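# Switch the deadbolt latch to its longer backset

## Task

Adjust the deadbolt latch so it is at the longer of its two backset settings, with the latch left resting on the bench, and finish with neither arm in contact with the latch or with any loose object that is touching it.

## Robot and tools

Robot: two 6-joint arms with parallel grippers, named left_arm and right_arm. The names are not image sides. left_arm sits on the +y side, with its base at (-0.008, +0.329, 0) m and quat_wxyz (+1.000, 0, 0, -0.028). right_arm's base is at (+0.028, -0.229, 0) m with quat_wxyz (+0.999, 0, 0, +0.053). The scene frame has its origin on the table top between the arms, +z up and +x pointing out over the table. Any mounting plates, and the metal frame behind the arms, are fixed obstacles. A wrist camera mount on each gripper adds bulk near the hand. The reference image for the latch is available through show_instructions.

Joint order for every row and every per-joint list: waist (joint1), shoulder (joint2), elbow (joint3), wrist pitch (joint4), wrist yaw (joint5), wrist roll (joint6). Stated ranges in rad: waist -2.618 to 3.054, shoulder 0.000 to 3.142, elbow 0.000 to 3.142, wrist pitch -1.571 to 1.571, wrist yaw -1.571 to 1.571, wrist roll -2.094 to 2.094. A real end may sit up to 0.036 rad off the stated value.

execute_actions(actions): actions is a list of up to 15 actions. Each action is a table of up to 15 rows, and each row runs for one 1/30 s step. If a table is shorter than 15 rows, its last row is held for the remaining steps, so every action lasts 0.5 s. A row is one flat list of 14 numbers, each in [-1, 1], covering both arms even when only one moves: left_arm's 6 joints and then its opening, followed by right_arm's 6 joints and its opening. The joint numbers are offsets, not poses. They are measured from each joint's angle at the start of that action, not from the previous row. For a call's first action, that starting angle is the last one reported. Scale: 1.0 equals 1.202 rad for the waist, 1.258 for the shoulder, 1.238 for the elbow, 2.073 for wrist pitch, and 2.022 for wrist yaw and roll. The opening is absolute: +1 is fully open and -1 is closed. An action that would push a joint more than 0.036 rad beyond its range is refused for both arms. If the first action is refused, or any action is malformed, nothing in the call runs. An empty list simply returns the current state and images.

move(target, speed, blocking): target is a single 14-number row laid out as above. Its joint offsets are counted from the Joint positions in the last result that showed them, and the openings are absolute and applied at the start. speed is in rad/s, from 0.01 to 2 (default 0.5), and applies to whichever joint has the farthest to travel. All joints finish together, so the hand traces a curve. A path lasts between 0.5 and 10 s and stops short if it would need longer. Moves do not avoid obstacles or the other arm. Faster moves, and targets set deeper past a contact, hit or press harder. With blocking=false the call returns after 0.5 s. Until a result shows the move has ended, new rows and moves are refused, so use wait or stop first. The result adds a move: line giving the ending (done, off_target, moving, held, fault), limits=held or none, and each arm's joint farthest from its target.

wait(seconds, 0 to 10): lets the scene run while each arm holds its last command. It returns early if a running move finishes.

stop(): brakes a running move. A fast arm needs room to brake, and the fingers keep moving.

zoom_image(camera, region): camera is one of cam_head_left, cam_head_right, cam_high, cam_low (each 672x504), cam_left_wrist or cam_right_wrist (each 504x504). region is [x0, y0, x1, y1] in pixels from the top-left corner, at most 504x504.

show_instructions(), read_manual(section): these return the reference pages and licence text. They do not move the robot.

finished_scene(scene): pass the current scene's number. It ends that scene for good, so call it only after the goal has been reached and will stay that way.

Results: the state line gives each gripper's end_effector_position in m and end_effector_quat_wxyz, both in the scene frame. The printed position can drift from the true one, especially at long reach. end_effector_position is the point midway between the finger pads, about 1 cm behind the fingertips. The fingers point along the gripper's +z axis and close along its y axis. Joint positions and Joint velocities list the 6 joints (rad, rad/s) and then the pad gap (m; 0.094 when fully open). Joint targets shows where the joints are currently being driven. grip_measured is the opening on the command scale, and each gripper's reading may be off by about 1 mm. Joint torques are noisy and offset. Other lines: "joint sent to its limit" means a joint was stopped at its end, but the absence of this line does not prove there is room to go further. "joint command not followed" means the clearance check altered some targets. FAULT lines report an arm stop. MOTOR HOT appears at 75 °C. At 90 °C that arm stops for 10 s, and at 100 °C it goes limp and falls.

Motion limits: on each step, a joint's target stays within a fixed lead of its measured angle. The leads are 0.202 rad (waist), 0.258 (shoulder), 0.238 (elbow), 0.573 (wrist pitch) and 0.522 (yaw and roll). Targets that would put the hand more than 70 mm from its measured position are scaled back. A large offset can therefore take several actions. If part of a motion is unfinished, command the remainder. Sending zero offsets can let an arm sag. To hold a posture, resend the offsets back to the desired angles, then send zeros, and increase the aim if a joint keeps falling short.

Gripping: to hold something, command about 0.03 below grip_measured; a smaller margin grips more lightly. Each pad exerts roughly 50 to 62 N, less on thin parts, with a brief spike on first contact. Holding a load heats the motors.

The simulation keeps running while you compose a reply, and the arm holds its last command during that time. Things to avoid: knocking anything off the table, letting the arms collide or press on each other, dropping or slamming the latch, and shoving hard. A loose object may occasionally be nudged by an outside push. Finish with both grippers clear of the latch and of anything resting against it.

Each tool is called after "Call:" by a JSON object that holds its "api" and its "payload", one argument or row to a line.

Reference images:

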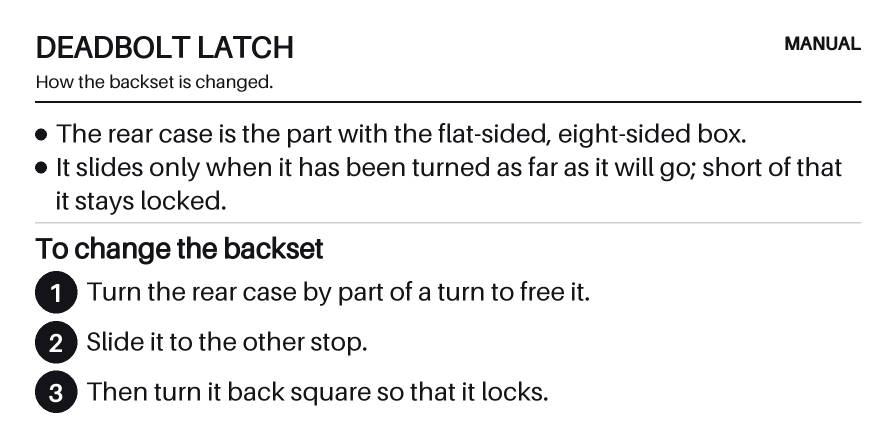

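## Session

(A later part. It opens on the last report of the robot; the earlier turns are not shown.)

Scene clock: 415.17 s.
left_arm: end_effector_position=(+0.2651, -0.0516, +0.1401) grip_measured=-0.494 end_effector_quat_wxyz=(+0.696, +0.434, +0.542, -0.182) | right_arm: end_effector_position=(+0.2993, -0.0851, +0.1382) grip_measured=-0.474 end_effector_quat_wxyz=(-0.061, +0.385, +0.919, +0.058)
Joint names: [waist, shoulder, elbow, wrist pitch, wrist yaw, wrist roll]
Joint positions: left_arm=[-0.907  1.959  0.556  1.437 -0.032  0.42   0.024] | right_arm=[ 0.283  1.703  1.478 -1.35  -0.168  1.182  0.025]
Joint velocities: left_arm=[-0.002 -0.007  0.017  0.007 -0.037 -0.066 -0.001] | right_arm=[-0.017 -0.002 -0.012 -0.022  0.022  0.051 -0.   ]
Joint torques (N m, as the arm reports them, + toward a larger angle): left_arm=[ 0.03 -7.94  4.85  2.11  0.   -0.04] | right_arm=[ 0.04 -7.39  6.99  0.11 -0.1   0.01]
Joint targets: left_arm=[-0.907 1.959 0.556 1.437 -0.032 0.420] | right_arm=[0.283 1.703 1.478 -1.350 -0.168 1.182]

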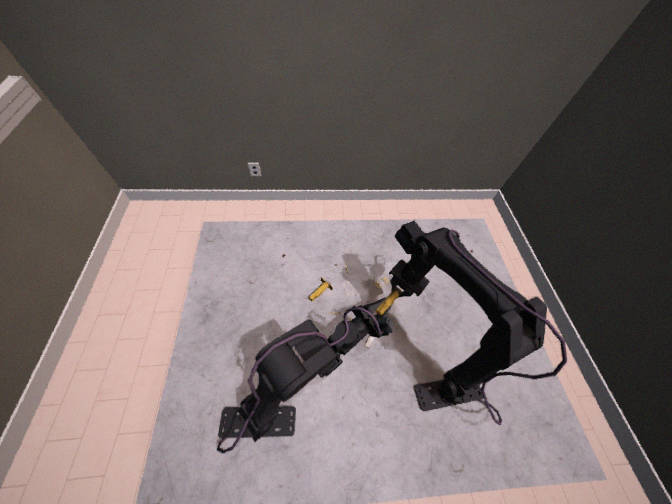

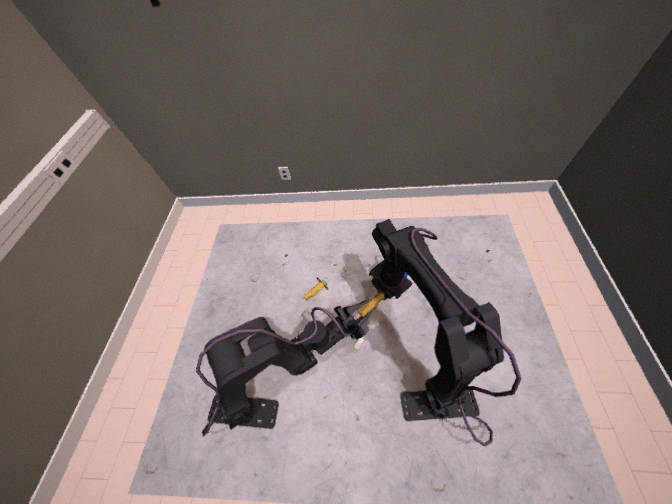

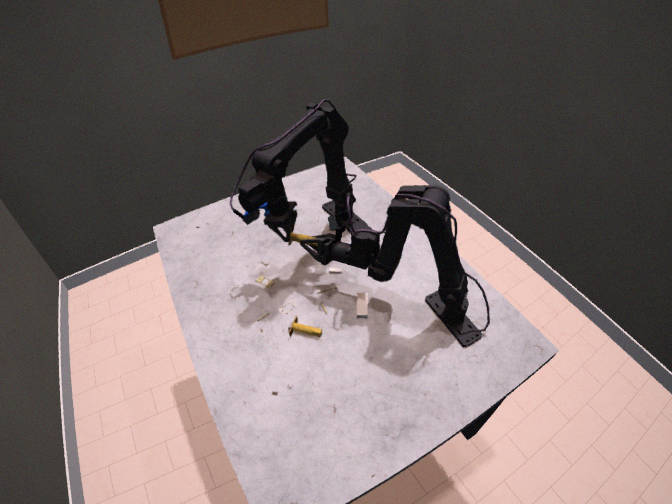

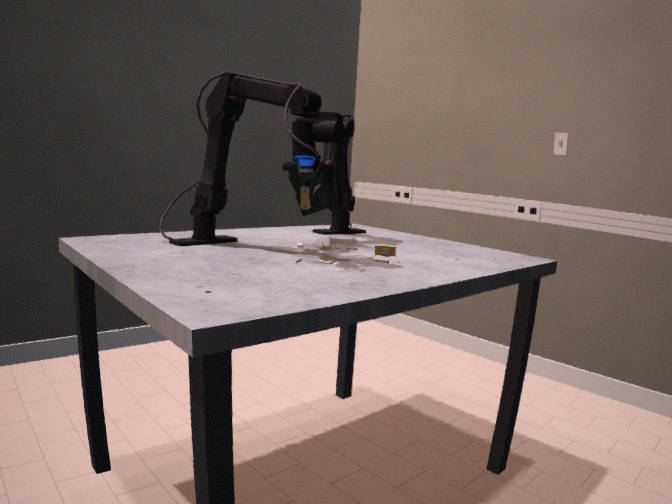

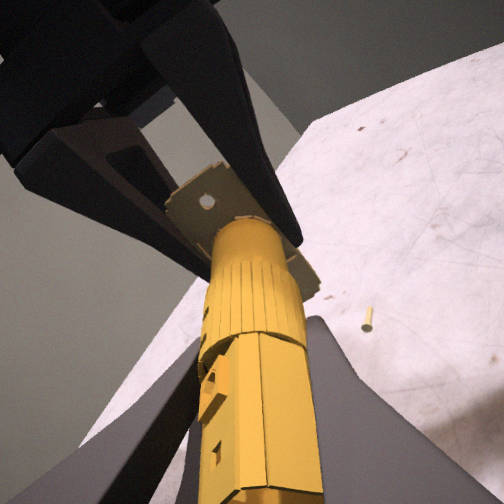

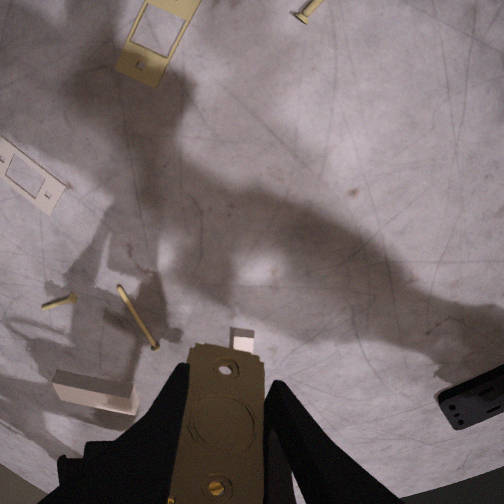

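Grip 24 mm. Turn further +.

Call:
{"api": "execute_actions", "payload": {
  "actions": [
    [[0,0,0.008,0,0,0.08,-0.8,0,0,0,0,0,0,-0.8]],
    [[0,0,0,0,0,0.08,-0.8,0,0,0,0,0,0,-0.8]],
    [[0,0,0,0,0,0.08,-0.8,0,0,0,0,0,0,-0.8]],
    [[0,0,0,0,0,0.08,-0.8,0,0,0,0,0,0,-0.8]]
  ]
}}

Scene clock: 420.70 s.
left_arm: end_effector_position=(+0.2745, -0.0441, +0.1414) grip_measured=-0.498 end_effector_quat_wxyz=(+0.721, +0.521, +0.457, -0.009) | right_arm: end_effector_position=(+0.3070, -0.0791, +0.1388) grip_measured=-0.474 end_effector_quat_wxyz=(-0.053, +0.382, +0.920, +0.077)
Joint names: [waist, shoulder, elbow, wrist pitch, wrist yaw, wrist roll]
Joint positions: left_arm=[-0.907  1.959  0.556  1.443 -0.1    0.841  0.024] | right_arm=[ 0.283  1.703  1.478 -1.312 -0.183  1.178  0.025]
Joint velocities: left_arm=[-0.012  0.007 -0.012  0.037  0.007  0.037  0.001] | right_arm=[-0.002  0.012 -0.007  0.066 -0.037  0.037 -0.001]
Joint torques (N m, as the arm reports them, + toward a larger angle): left_arm=[-0.08 -7.94  4.9   2.05  0.06  0.52] | right_arm=[ 0.05 -7.32  7.07  0.1  -0.09  0.04]
Joint targets: left_arm=[-0.907 1.959 0.556 1.440 -0.085 0.903] | right_arm=[0.283 1.703 1.478 -1.322 -0.179 1.181]

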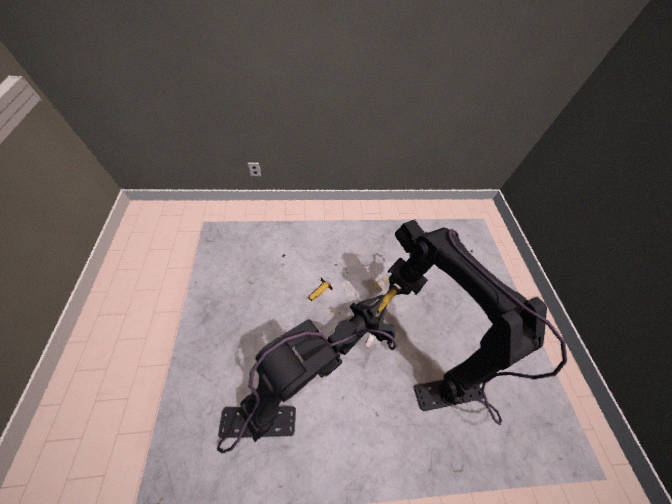

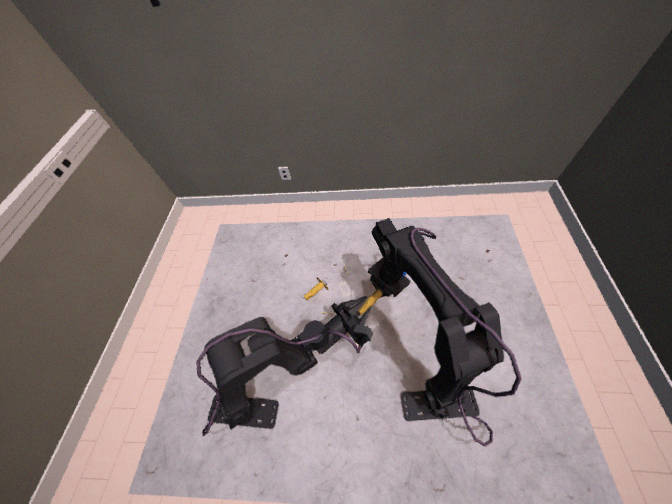

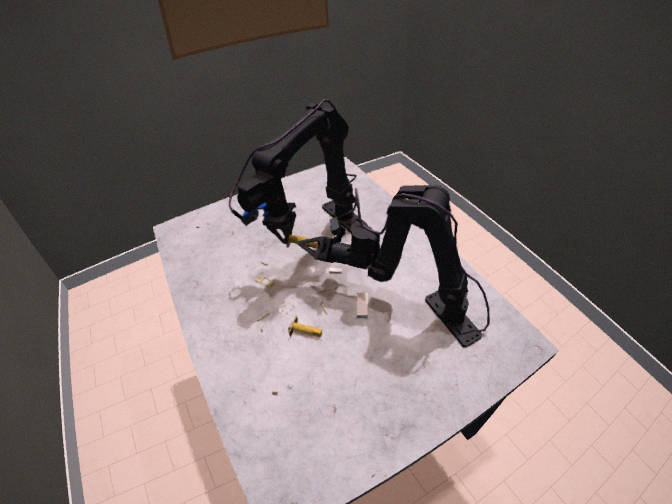

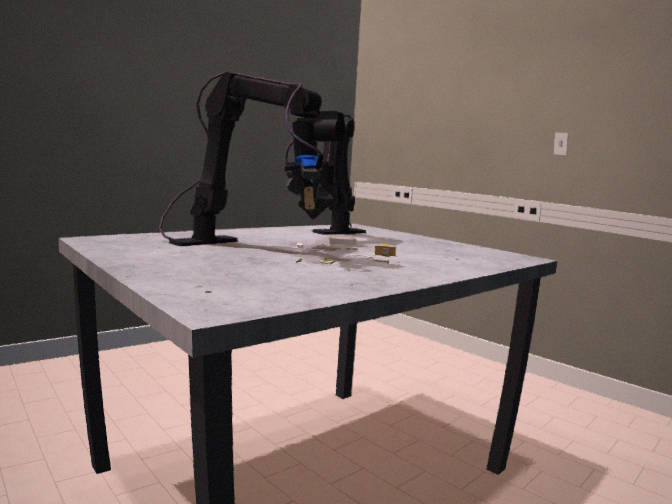

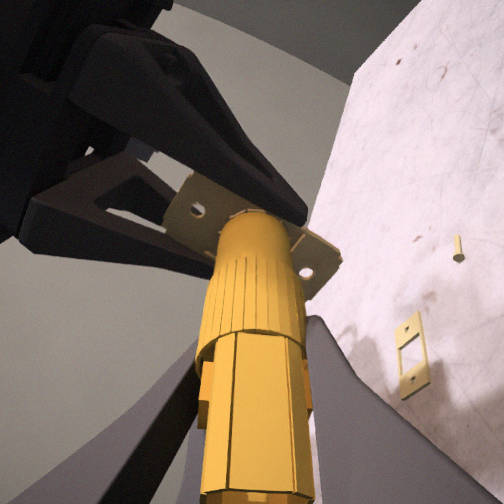

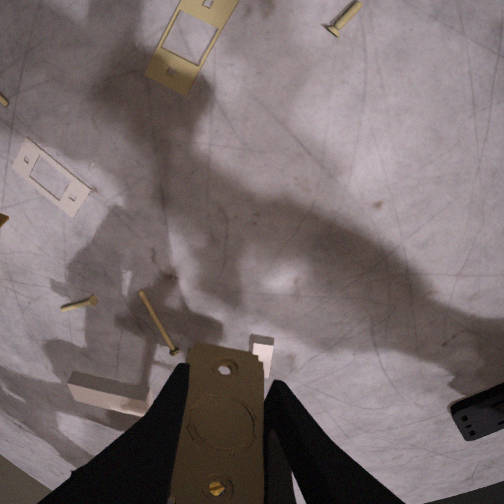

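Call:
{"api": "execute_actions", "payload": {
  "actions": [
    [[0,0,0.008,0,0.03,0.01,-0.9,0,0,0,-0.015,0.04,0,-0.9]],
    [[0,-0.013,-0.012,0,0,0.01,-0.9,0,0,0,0,0.03,0,-0.9]],
    [[0,-0.013,-0.012,0,0,0.01,-0.9,0,0,0,0,0.03,0,-0.9]],
    [[0,-0.013,-0.012,0,0,0.01,-0.9,0,0,0,0,0.03,0,-0.9]]
  ]
}}

Call:
{"api": "zoom_image", "payload": {
  "camera": "cam_left_wrist",
  "region": [130,150,400,504]
}}

Scene clock: 435.17 s.
left_arm: end_effector_position=(+0.2730, -0.0454, +0.1414) grip_measured=-0.498 end_effector_quat_wxyz=(+0.721, +0.519, +0.459, -0.021) | right_arm: end_effector_position=(+0.3055, -0.0812, +0.1385) grip_measured=-0.474 end_effector_quat_wxyz=(-0.053, +0.382, +0.920, +0.071)
Joint names: [waist, shoulder, elbow, wrist pitch, wrist yaw, wrist roll]
Joint positions: left_arm=[-0.906  1.959  0.556  1.443 -0.088  0.822  0.024] | right_arm=[ 0.283  1.703  1.478 -1.321 -0.176  1.177  0.025]
Joint velocities: left_arm=[ 0.002 -0.002  0.007 -0.037 -0.022  0.037  0.   ] | right_arm=[-0.007 -0.002  0.002  0.051 -0.022 -0.022  0.   ]
Joint torques (N m, as the arm reports them, + toward a larger angle): left_arm=[-0.02 -9.27  3.58  2.1   0.    0.16] | right_arm=[ 0.07 -7.38  6.94  0.18  0.47  0.02]
Joint targets: left_arm=[-0.906 1.943 0.542 1.443 -0.087 0.842] | right_arm=[0.283 1.703 1.478 -1.322 -0.115 1.177]

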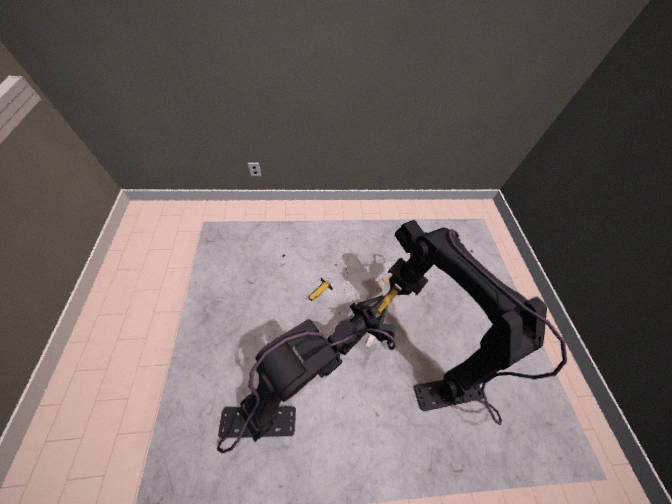

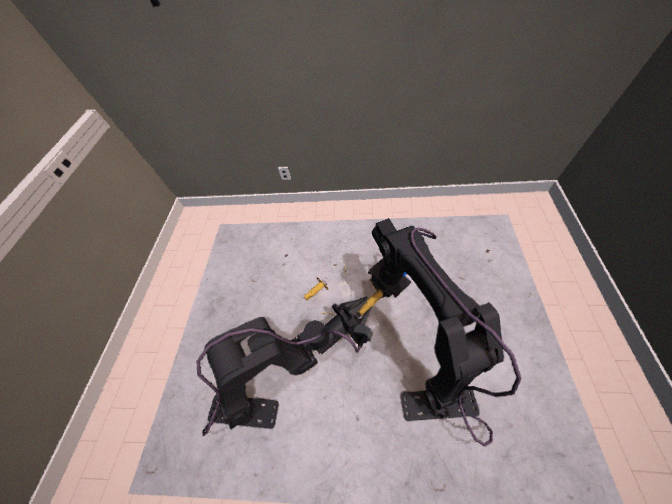

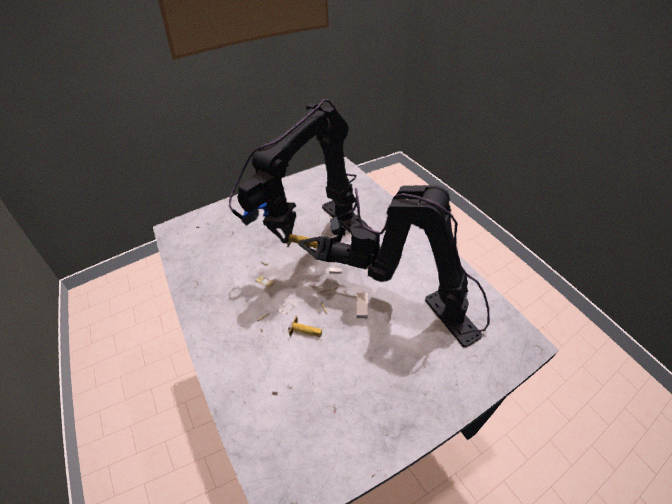

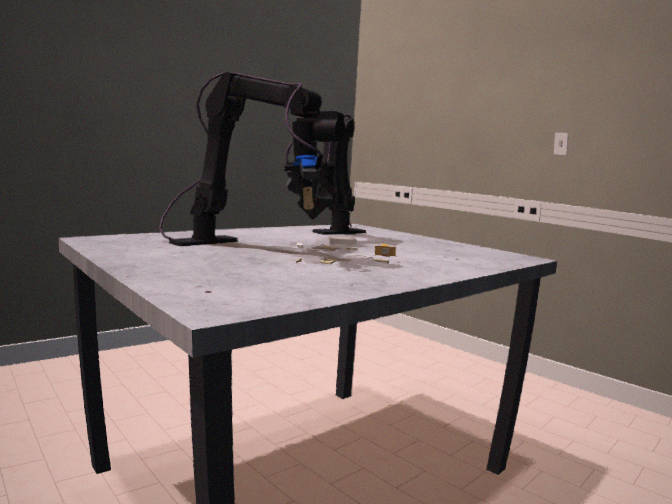

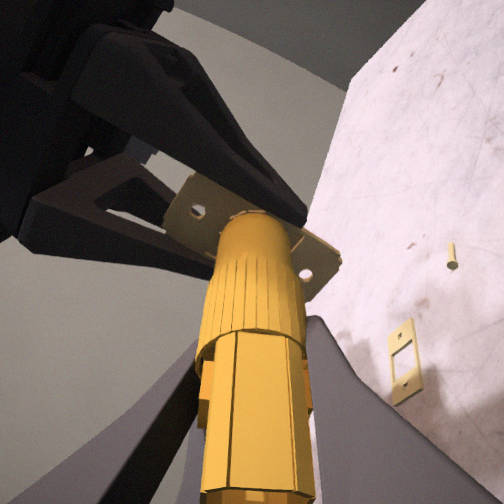

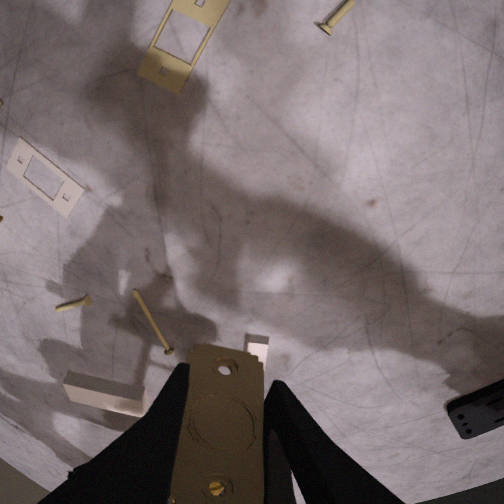

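Region (130, 150, 400, 504) of cam_left_wrist's 504x504 image, scaled by 1.424, with more detail than that image has; it fills the left 384 columns of this view, and the rest is white.

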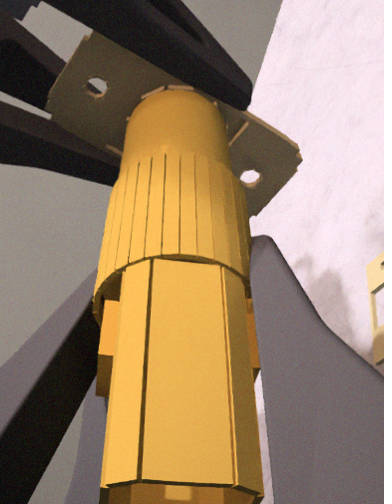

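Call:
{"api": "execute_actions", "payload": {
  "actions": [
    [[0,-0.025,-0.022,0,0.01,0.015,-1,0,0,0,0,0.06,0,-1]],
    [[0,-0.035,-0.032,0,0.01,0.015,-1,0,0,0,0,0.09,0,-1]],
    [[0,-0.045,-0.044,0,0.01,0.015,-1,0,0,0,0,0.12,0,-1]]
  ]
}}

Scene clock: 449.50 s.
left_arm: end_effector_position=(+0.2678, -0.0397, +0.1409) grip_measured=-0.498 end_effector_quat_wxyz=(+0.714, +0.525, +0.463, -0.024) | right_arm: end_effector_position=(+0.3018, -0.0769, +0.1369) grip_measured=-0.474 end_effector_quat_wxyz=(-0.034, +0.362, +0.930, +0.048)
Joint names: [waist, shoulder, elbow, wrist pitch, wrist yaw, wrist roll]
Joint positions: left_arm=[-0.906  1.92   0.525  1.415 -0.082  0.816  0.024] | right_arm=[ 0.334  1.703  1.478 -1.322 -0.115  1.183  0.025]
Joint velocities: left_arm=[-0.012  0.007 -0.022 -0.037 -0.022 -0.022 -0.   ] | right_arm=[ 0.012  0.002 -0.017 -0.051 -0.051 -0.037  0.001]
Joint torques (N m, as the arm reports them, + toward a larger angle): left_arm=[ -0.01 -10.33   1.97   2.27   0.13   0.28] | right_arm=[-2.18 -7.38  6.94  0.19  1.82 -0.01]
Joint targets: left_arm=[-0.906 1.888 0.491 1.431 -0.065 0.850] | right_arm=[0.304 1.703 1.478 -1.321 0.096 1.180]

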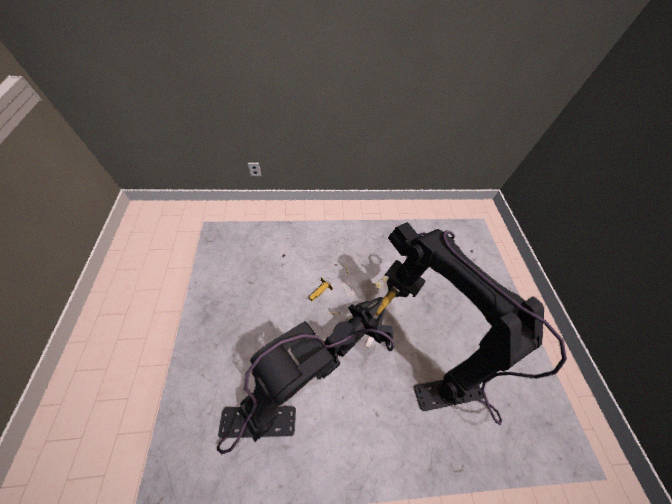

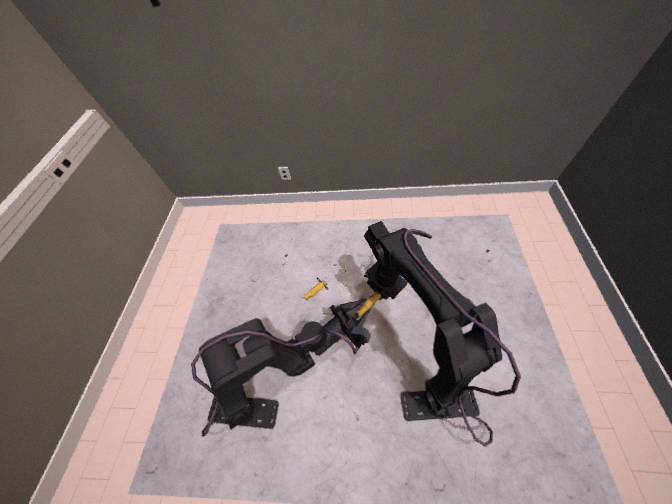

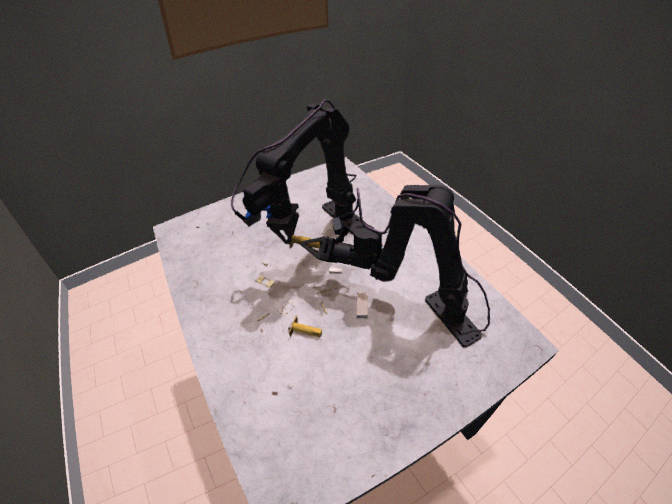

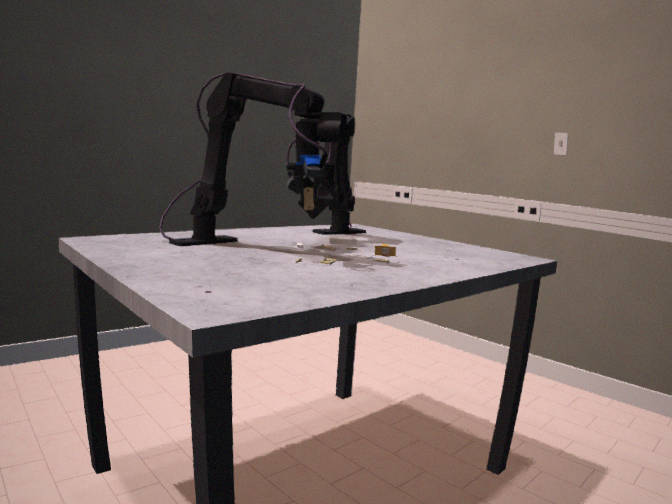

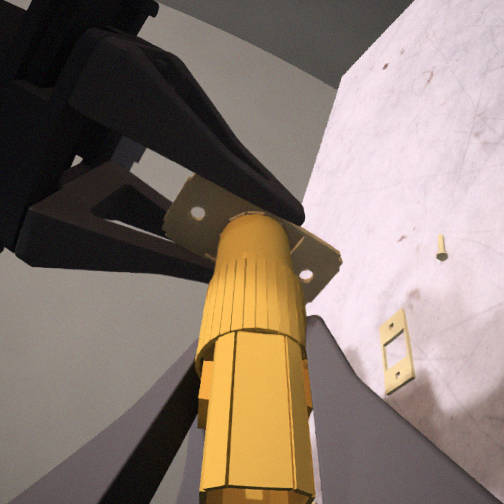

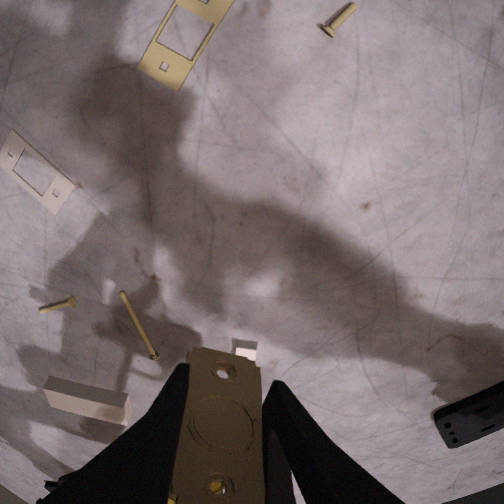

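Call:
{"api": "execute_actions", "payload": {
  "actions": [
    [[0,0.02,0.03,0.01,0.015,0,-0.9,-0.04,0,0,0,-0.03,0,-0.9]],
    [[0,0,0.008,0,0,-0.15,-0.9,0,0,0,0,0,0,-0.9]],
    [[0,0,0.005,0,0,-0.15,-0.9,0,0,0,0,0,0,-0.9]],
    [[0,0,0.005,0,0,-0.15,-0.9,0,0,0,0,0,0,-0.9]]
  ]
}}

Scene clock: 460.37 s.
left_arm: end_effector_position=(+0.2677, -0.0460, +0.1365) grip_measured=-0.529 end_effector_quat_wxyz=(+0.652, +0.337, +0.619, -0.279) | right_arm: end_effector_position=(+0.3015, -0.0806, +0.1379) grip_measured=-0.475 end_effector_quat_wxyz=(-0.053, +0.387, +0.919, +0.059)
Joint names: [waist, shoulder, elbow, wrist pitch, wrist yaw, wrist roll]
Joint positions: left_arm=[-0.905  1.935  0.545  1.396 -0.06   0.094  0.022] | right_arm=[ 0.299  1.703  1.478 -1.333 -0.158  1.203  0.025]
Joint velocities: left_arm=[-0.007 -0.007 -0.012  0.007 -0.037 -0.051 -0.002] | right_arm=[-0.012  0.002  0.002 -0.037 -0.037 -0.037  0.002]
Joint torques (N m, as the arm reports them, + toward a larger angle): left_arm=[ 0.04 -7.65  5.5   2.21 -0.08 -0.6 ] | right_arm=[ 0.   -7.23  6.84  0.14 -0.09 -0.09]
Joint targets: left_arm=[-0.905 1.935 0.551 1.407 -0.067 0.028] | right_arm=[0.299 1.703 1.478 -1.333 -0.160 1.191]

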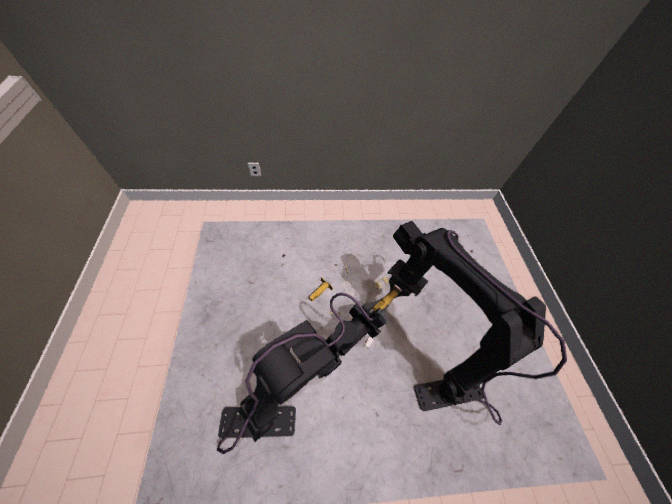

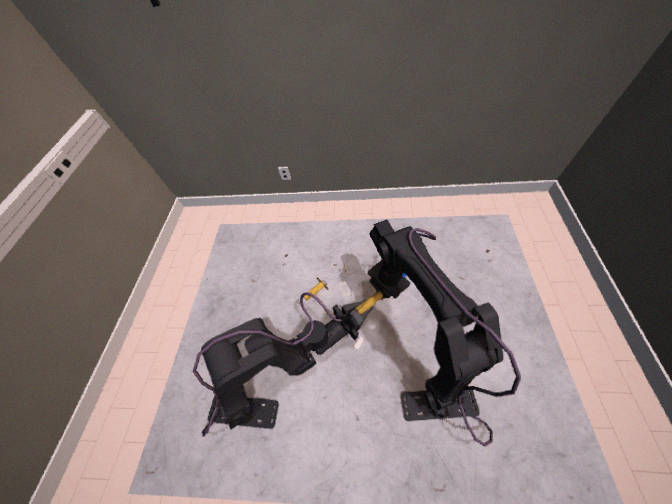

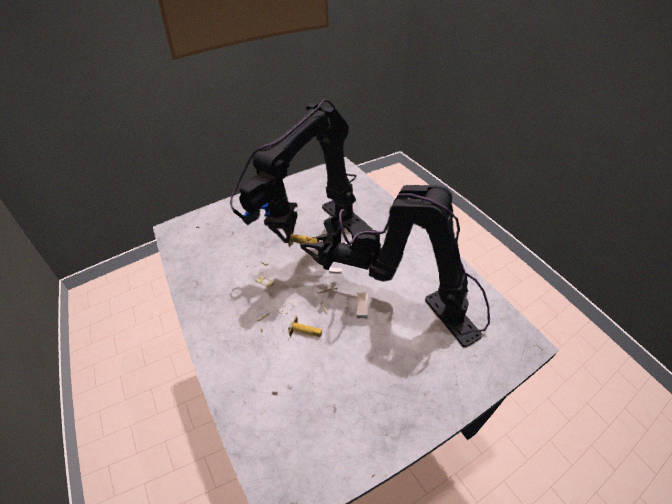

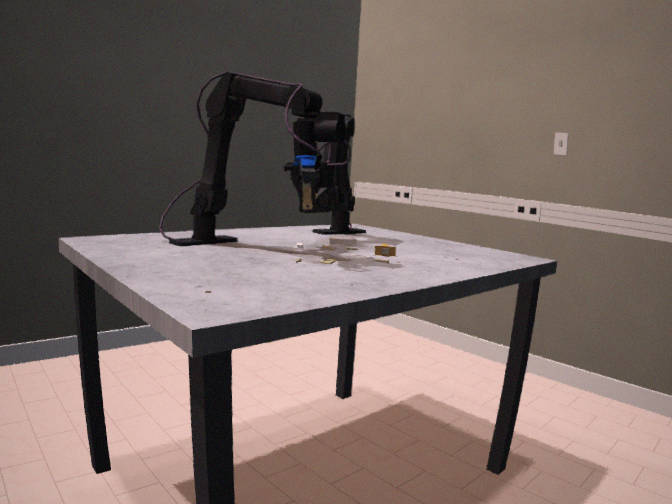

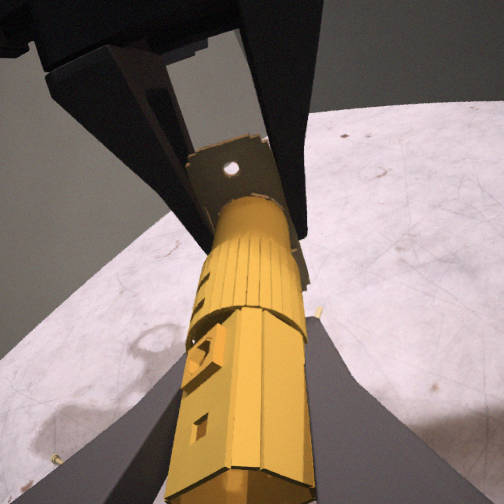

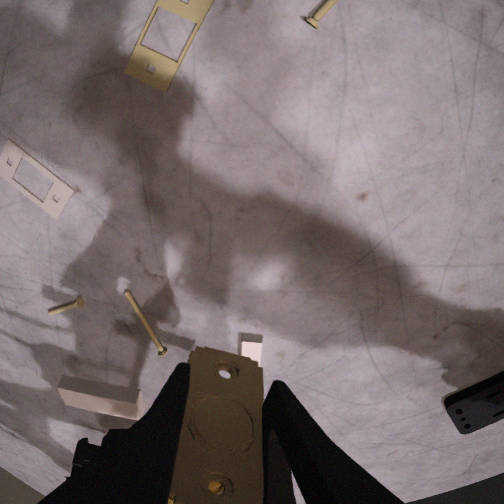

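Call:
{"api": "execute_actions", "payload": {
  "actions": [
    [[0,0,0.005,0,0,0.03,-0.1,0,0,0,0,0,0,-0.9]],
    [[0,-0.028,-0.025,0.012,0.015,0.2,-0.1,0,0,0,0,0,0,-0.9]],
    [[0,0,0.008,0,0,0.17,-0.1,0,0,0,0,0,0,-0.9]],
    [[0,0,0,0,0,0,-0.1,0,0,0,0,0,0,-0.9]]
  ]
}}

Scene clock: 482.87 s.
left_arm: end_effector_position=(+0.2619, -0.0451, +0.1408) grip_measured=-0.102 end_effector_quat_wxyz=(+0.713, +0.544, +0.441, -0.027) | right_arm: end_effector_position=(+0.3017, -0.0807, +0.1379) grip_measured=-0.475 end_effector_quat_wxyz=(-0.052, +0.387, +0.919, +0.059)
Joint names: [waist, shoulder, elbow, wrist pitch, wrist yaw, wrist roll]
Joint positions: left_arm=[-0.905  1.921  0.527  1.413 -0.036  0.852  0.042] | right_arm=[ 0.299  1.703  1.478 -1.332 -0.158  1.204  0.025]
Joint velocities: left_arm=[-0.002  0.007  0.002 -0.022 -0.022 -0.007 -0.001] | right_arm=[-0.007 -0.007  0.007 -0.051 -0.007 -0.037  0.001]
Joint torques (N m, as the arm reports them, + toward a larger angle): left_arm=[-0.05 -7.61  4.88  2.1  -0.01 -0.05] | right_arm=[-0.13 -7.33  6.93  0.17 -0.08  0.02]
Joint targets: left_arm=[-0.905 1.921 0.527 1.413 -0.036 0.851] | right_arm=[0.299 1.703 1.478 -1.332 -0.158 1.204]

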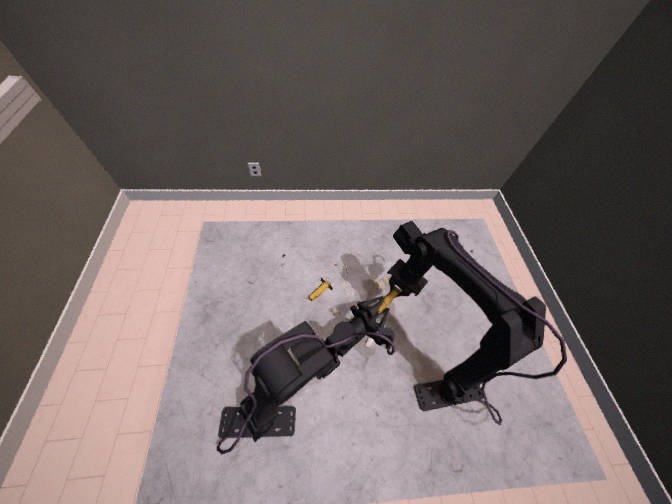

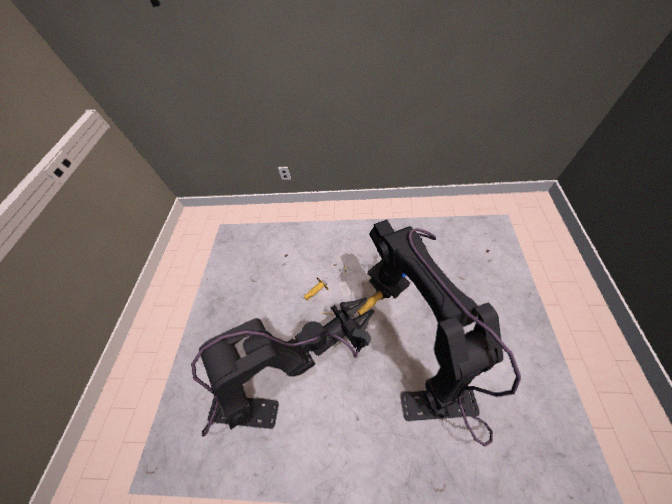

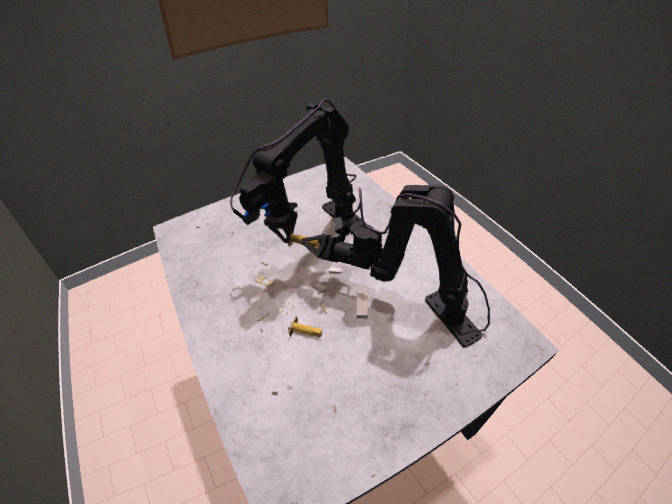

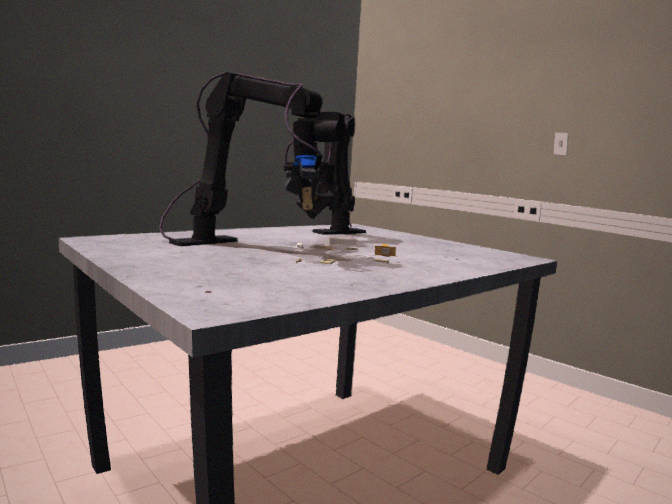

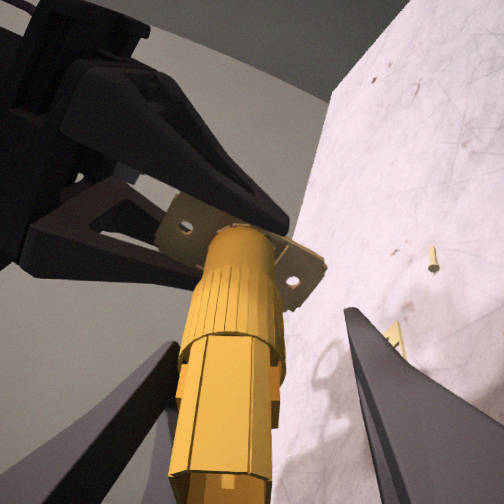

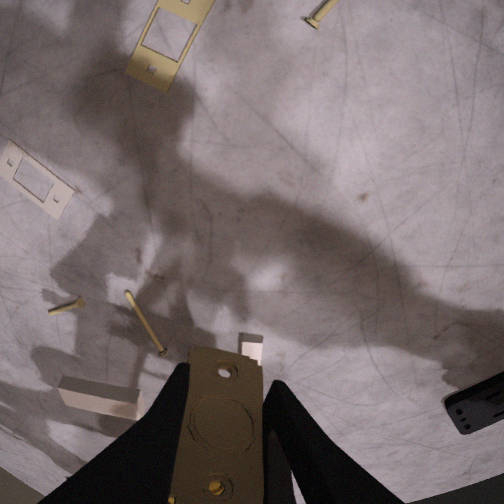

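Call:
{"api": "execute_actions", "payload": {
  "actions": [
    [[0.011,-0.02,0.008,-0.012,0,0,-0.1,0,0,0,0,0,0,-0.9]],
    [[0,0,0.005,0,0,0,-0.1,0,0,0,0,0,0,-0.9]],
    [[0,0,0,0,0,0,-0.9,0,0,0,0,0,0,-0.9]],
    [[0,0,0,0,0,0,-0.9,0,0,0,0,0,0,-0.9]]
  ]
}}

Scene clock: 494.63 s.
left_arm: end_effector_position=(+0.2659, -0.0421, +0.1414) grip_measured=-0.505 end_effector_quat_wxyz=(+0.714, +0.539, +0.445, -0.021) | right_arm: end_effector_position=(+0.3007, -0.0821, +0.1377) grip_measured=-0.475 end_effector_quat_wxyz=(-0.052, +0.387, +0.919, +0.055)
Joint names: [waist, shoulder, elbow, wrist pitch, wrist yaw, wrist roll]
Joint positions: left_arm=[-0.897  1.921  0.527  1.416 -0.043  0.852  0.023] | right_arm=[ 0.299  1.703  1.478 -1.338 -0.152  1.203  0.025]
Joint velocities: left_arm=[-0.012  0.007 -0.002  0.037 -0.022  0.007  0.   ] | right_arm=[-0.007 -0.012 -0.007 -0.066 -0.051 -0.037 -0.001]
Joint torques (N m, as the arm reports them, + toward a larger angle): left_arm=[-0.04 -7.63  4.89  2.1   0.   -0.04] | right_arm=[-0.05 -7.31  7.06  0.16 -0.06  0.03]
Joint targets: left_arm=[-0.897 1.921 0.527 1.415 -0.043 0.852] | right_arm=[0.299 1.703 1.478 -1.338 -0.152 1.203]

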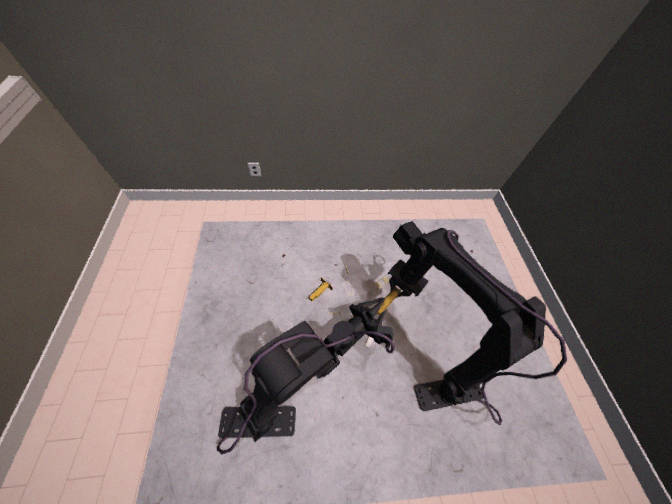

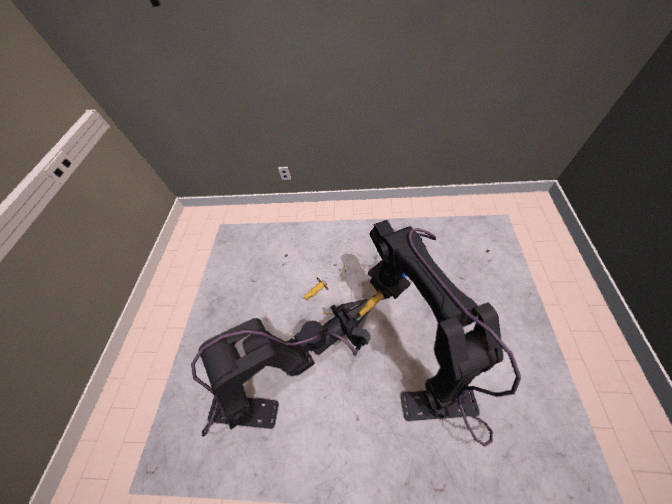

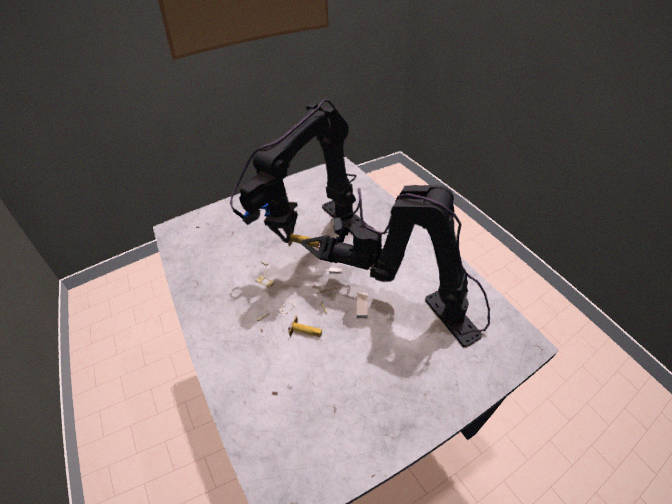

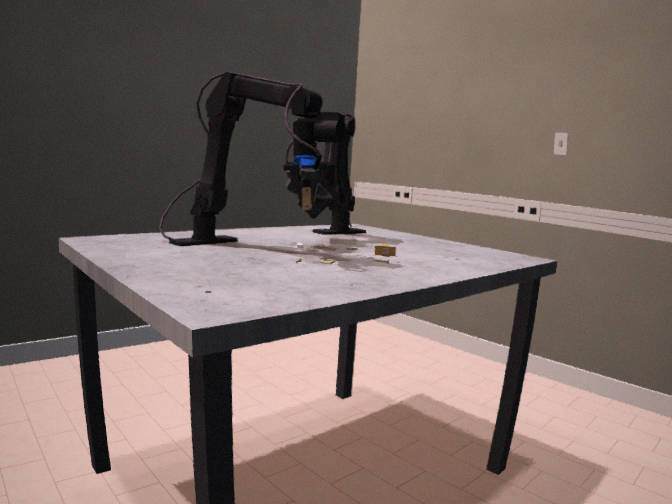

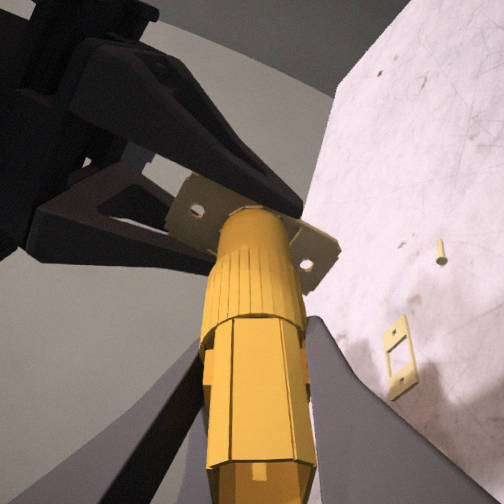

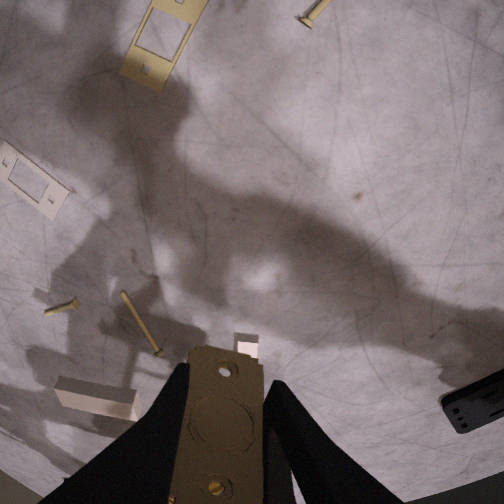

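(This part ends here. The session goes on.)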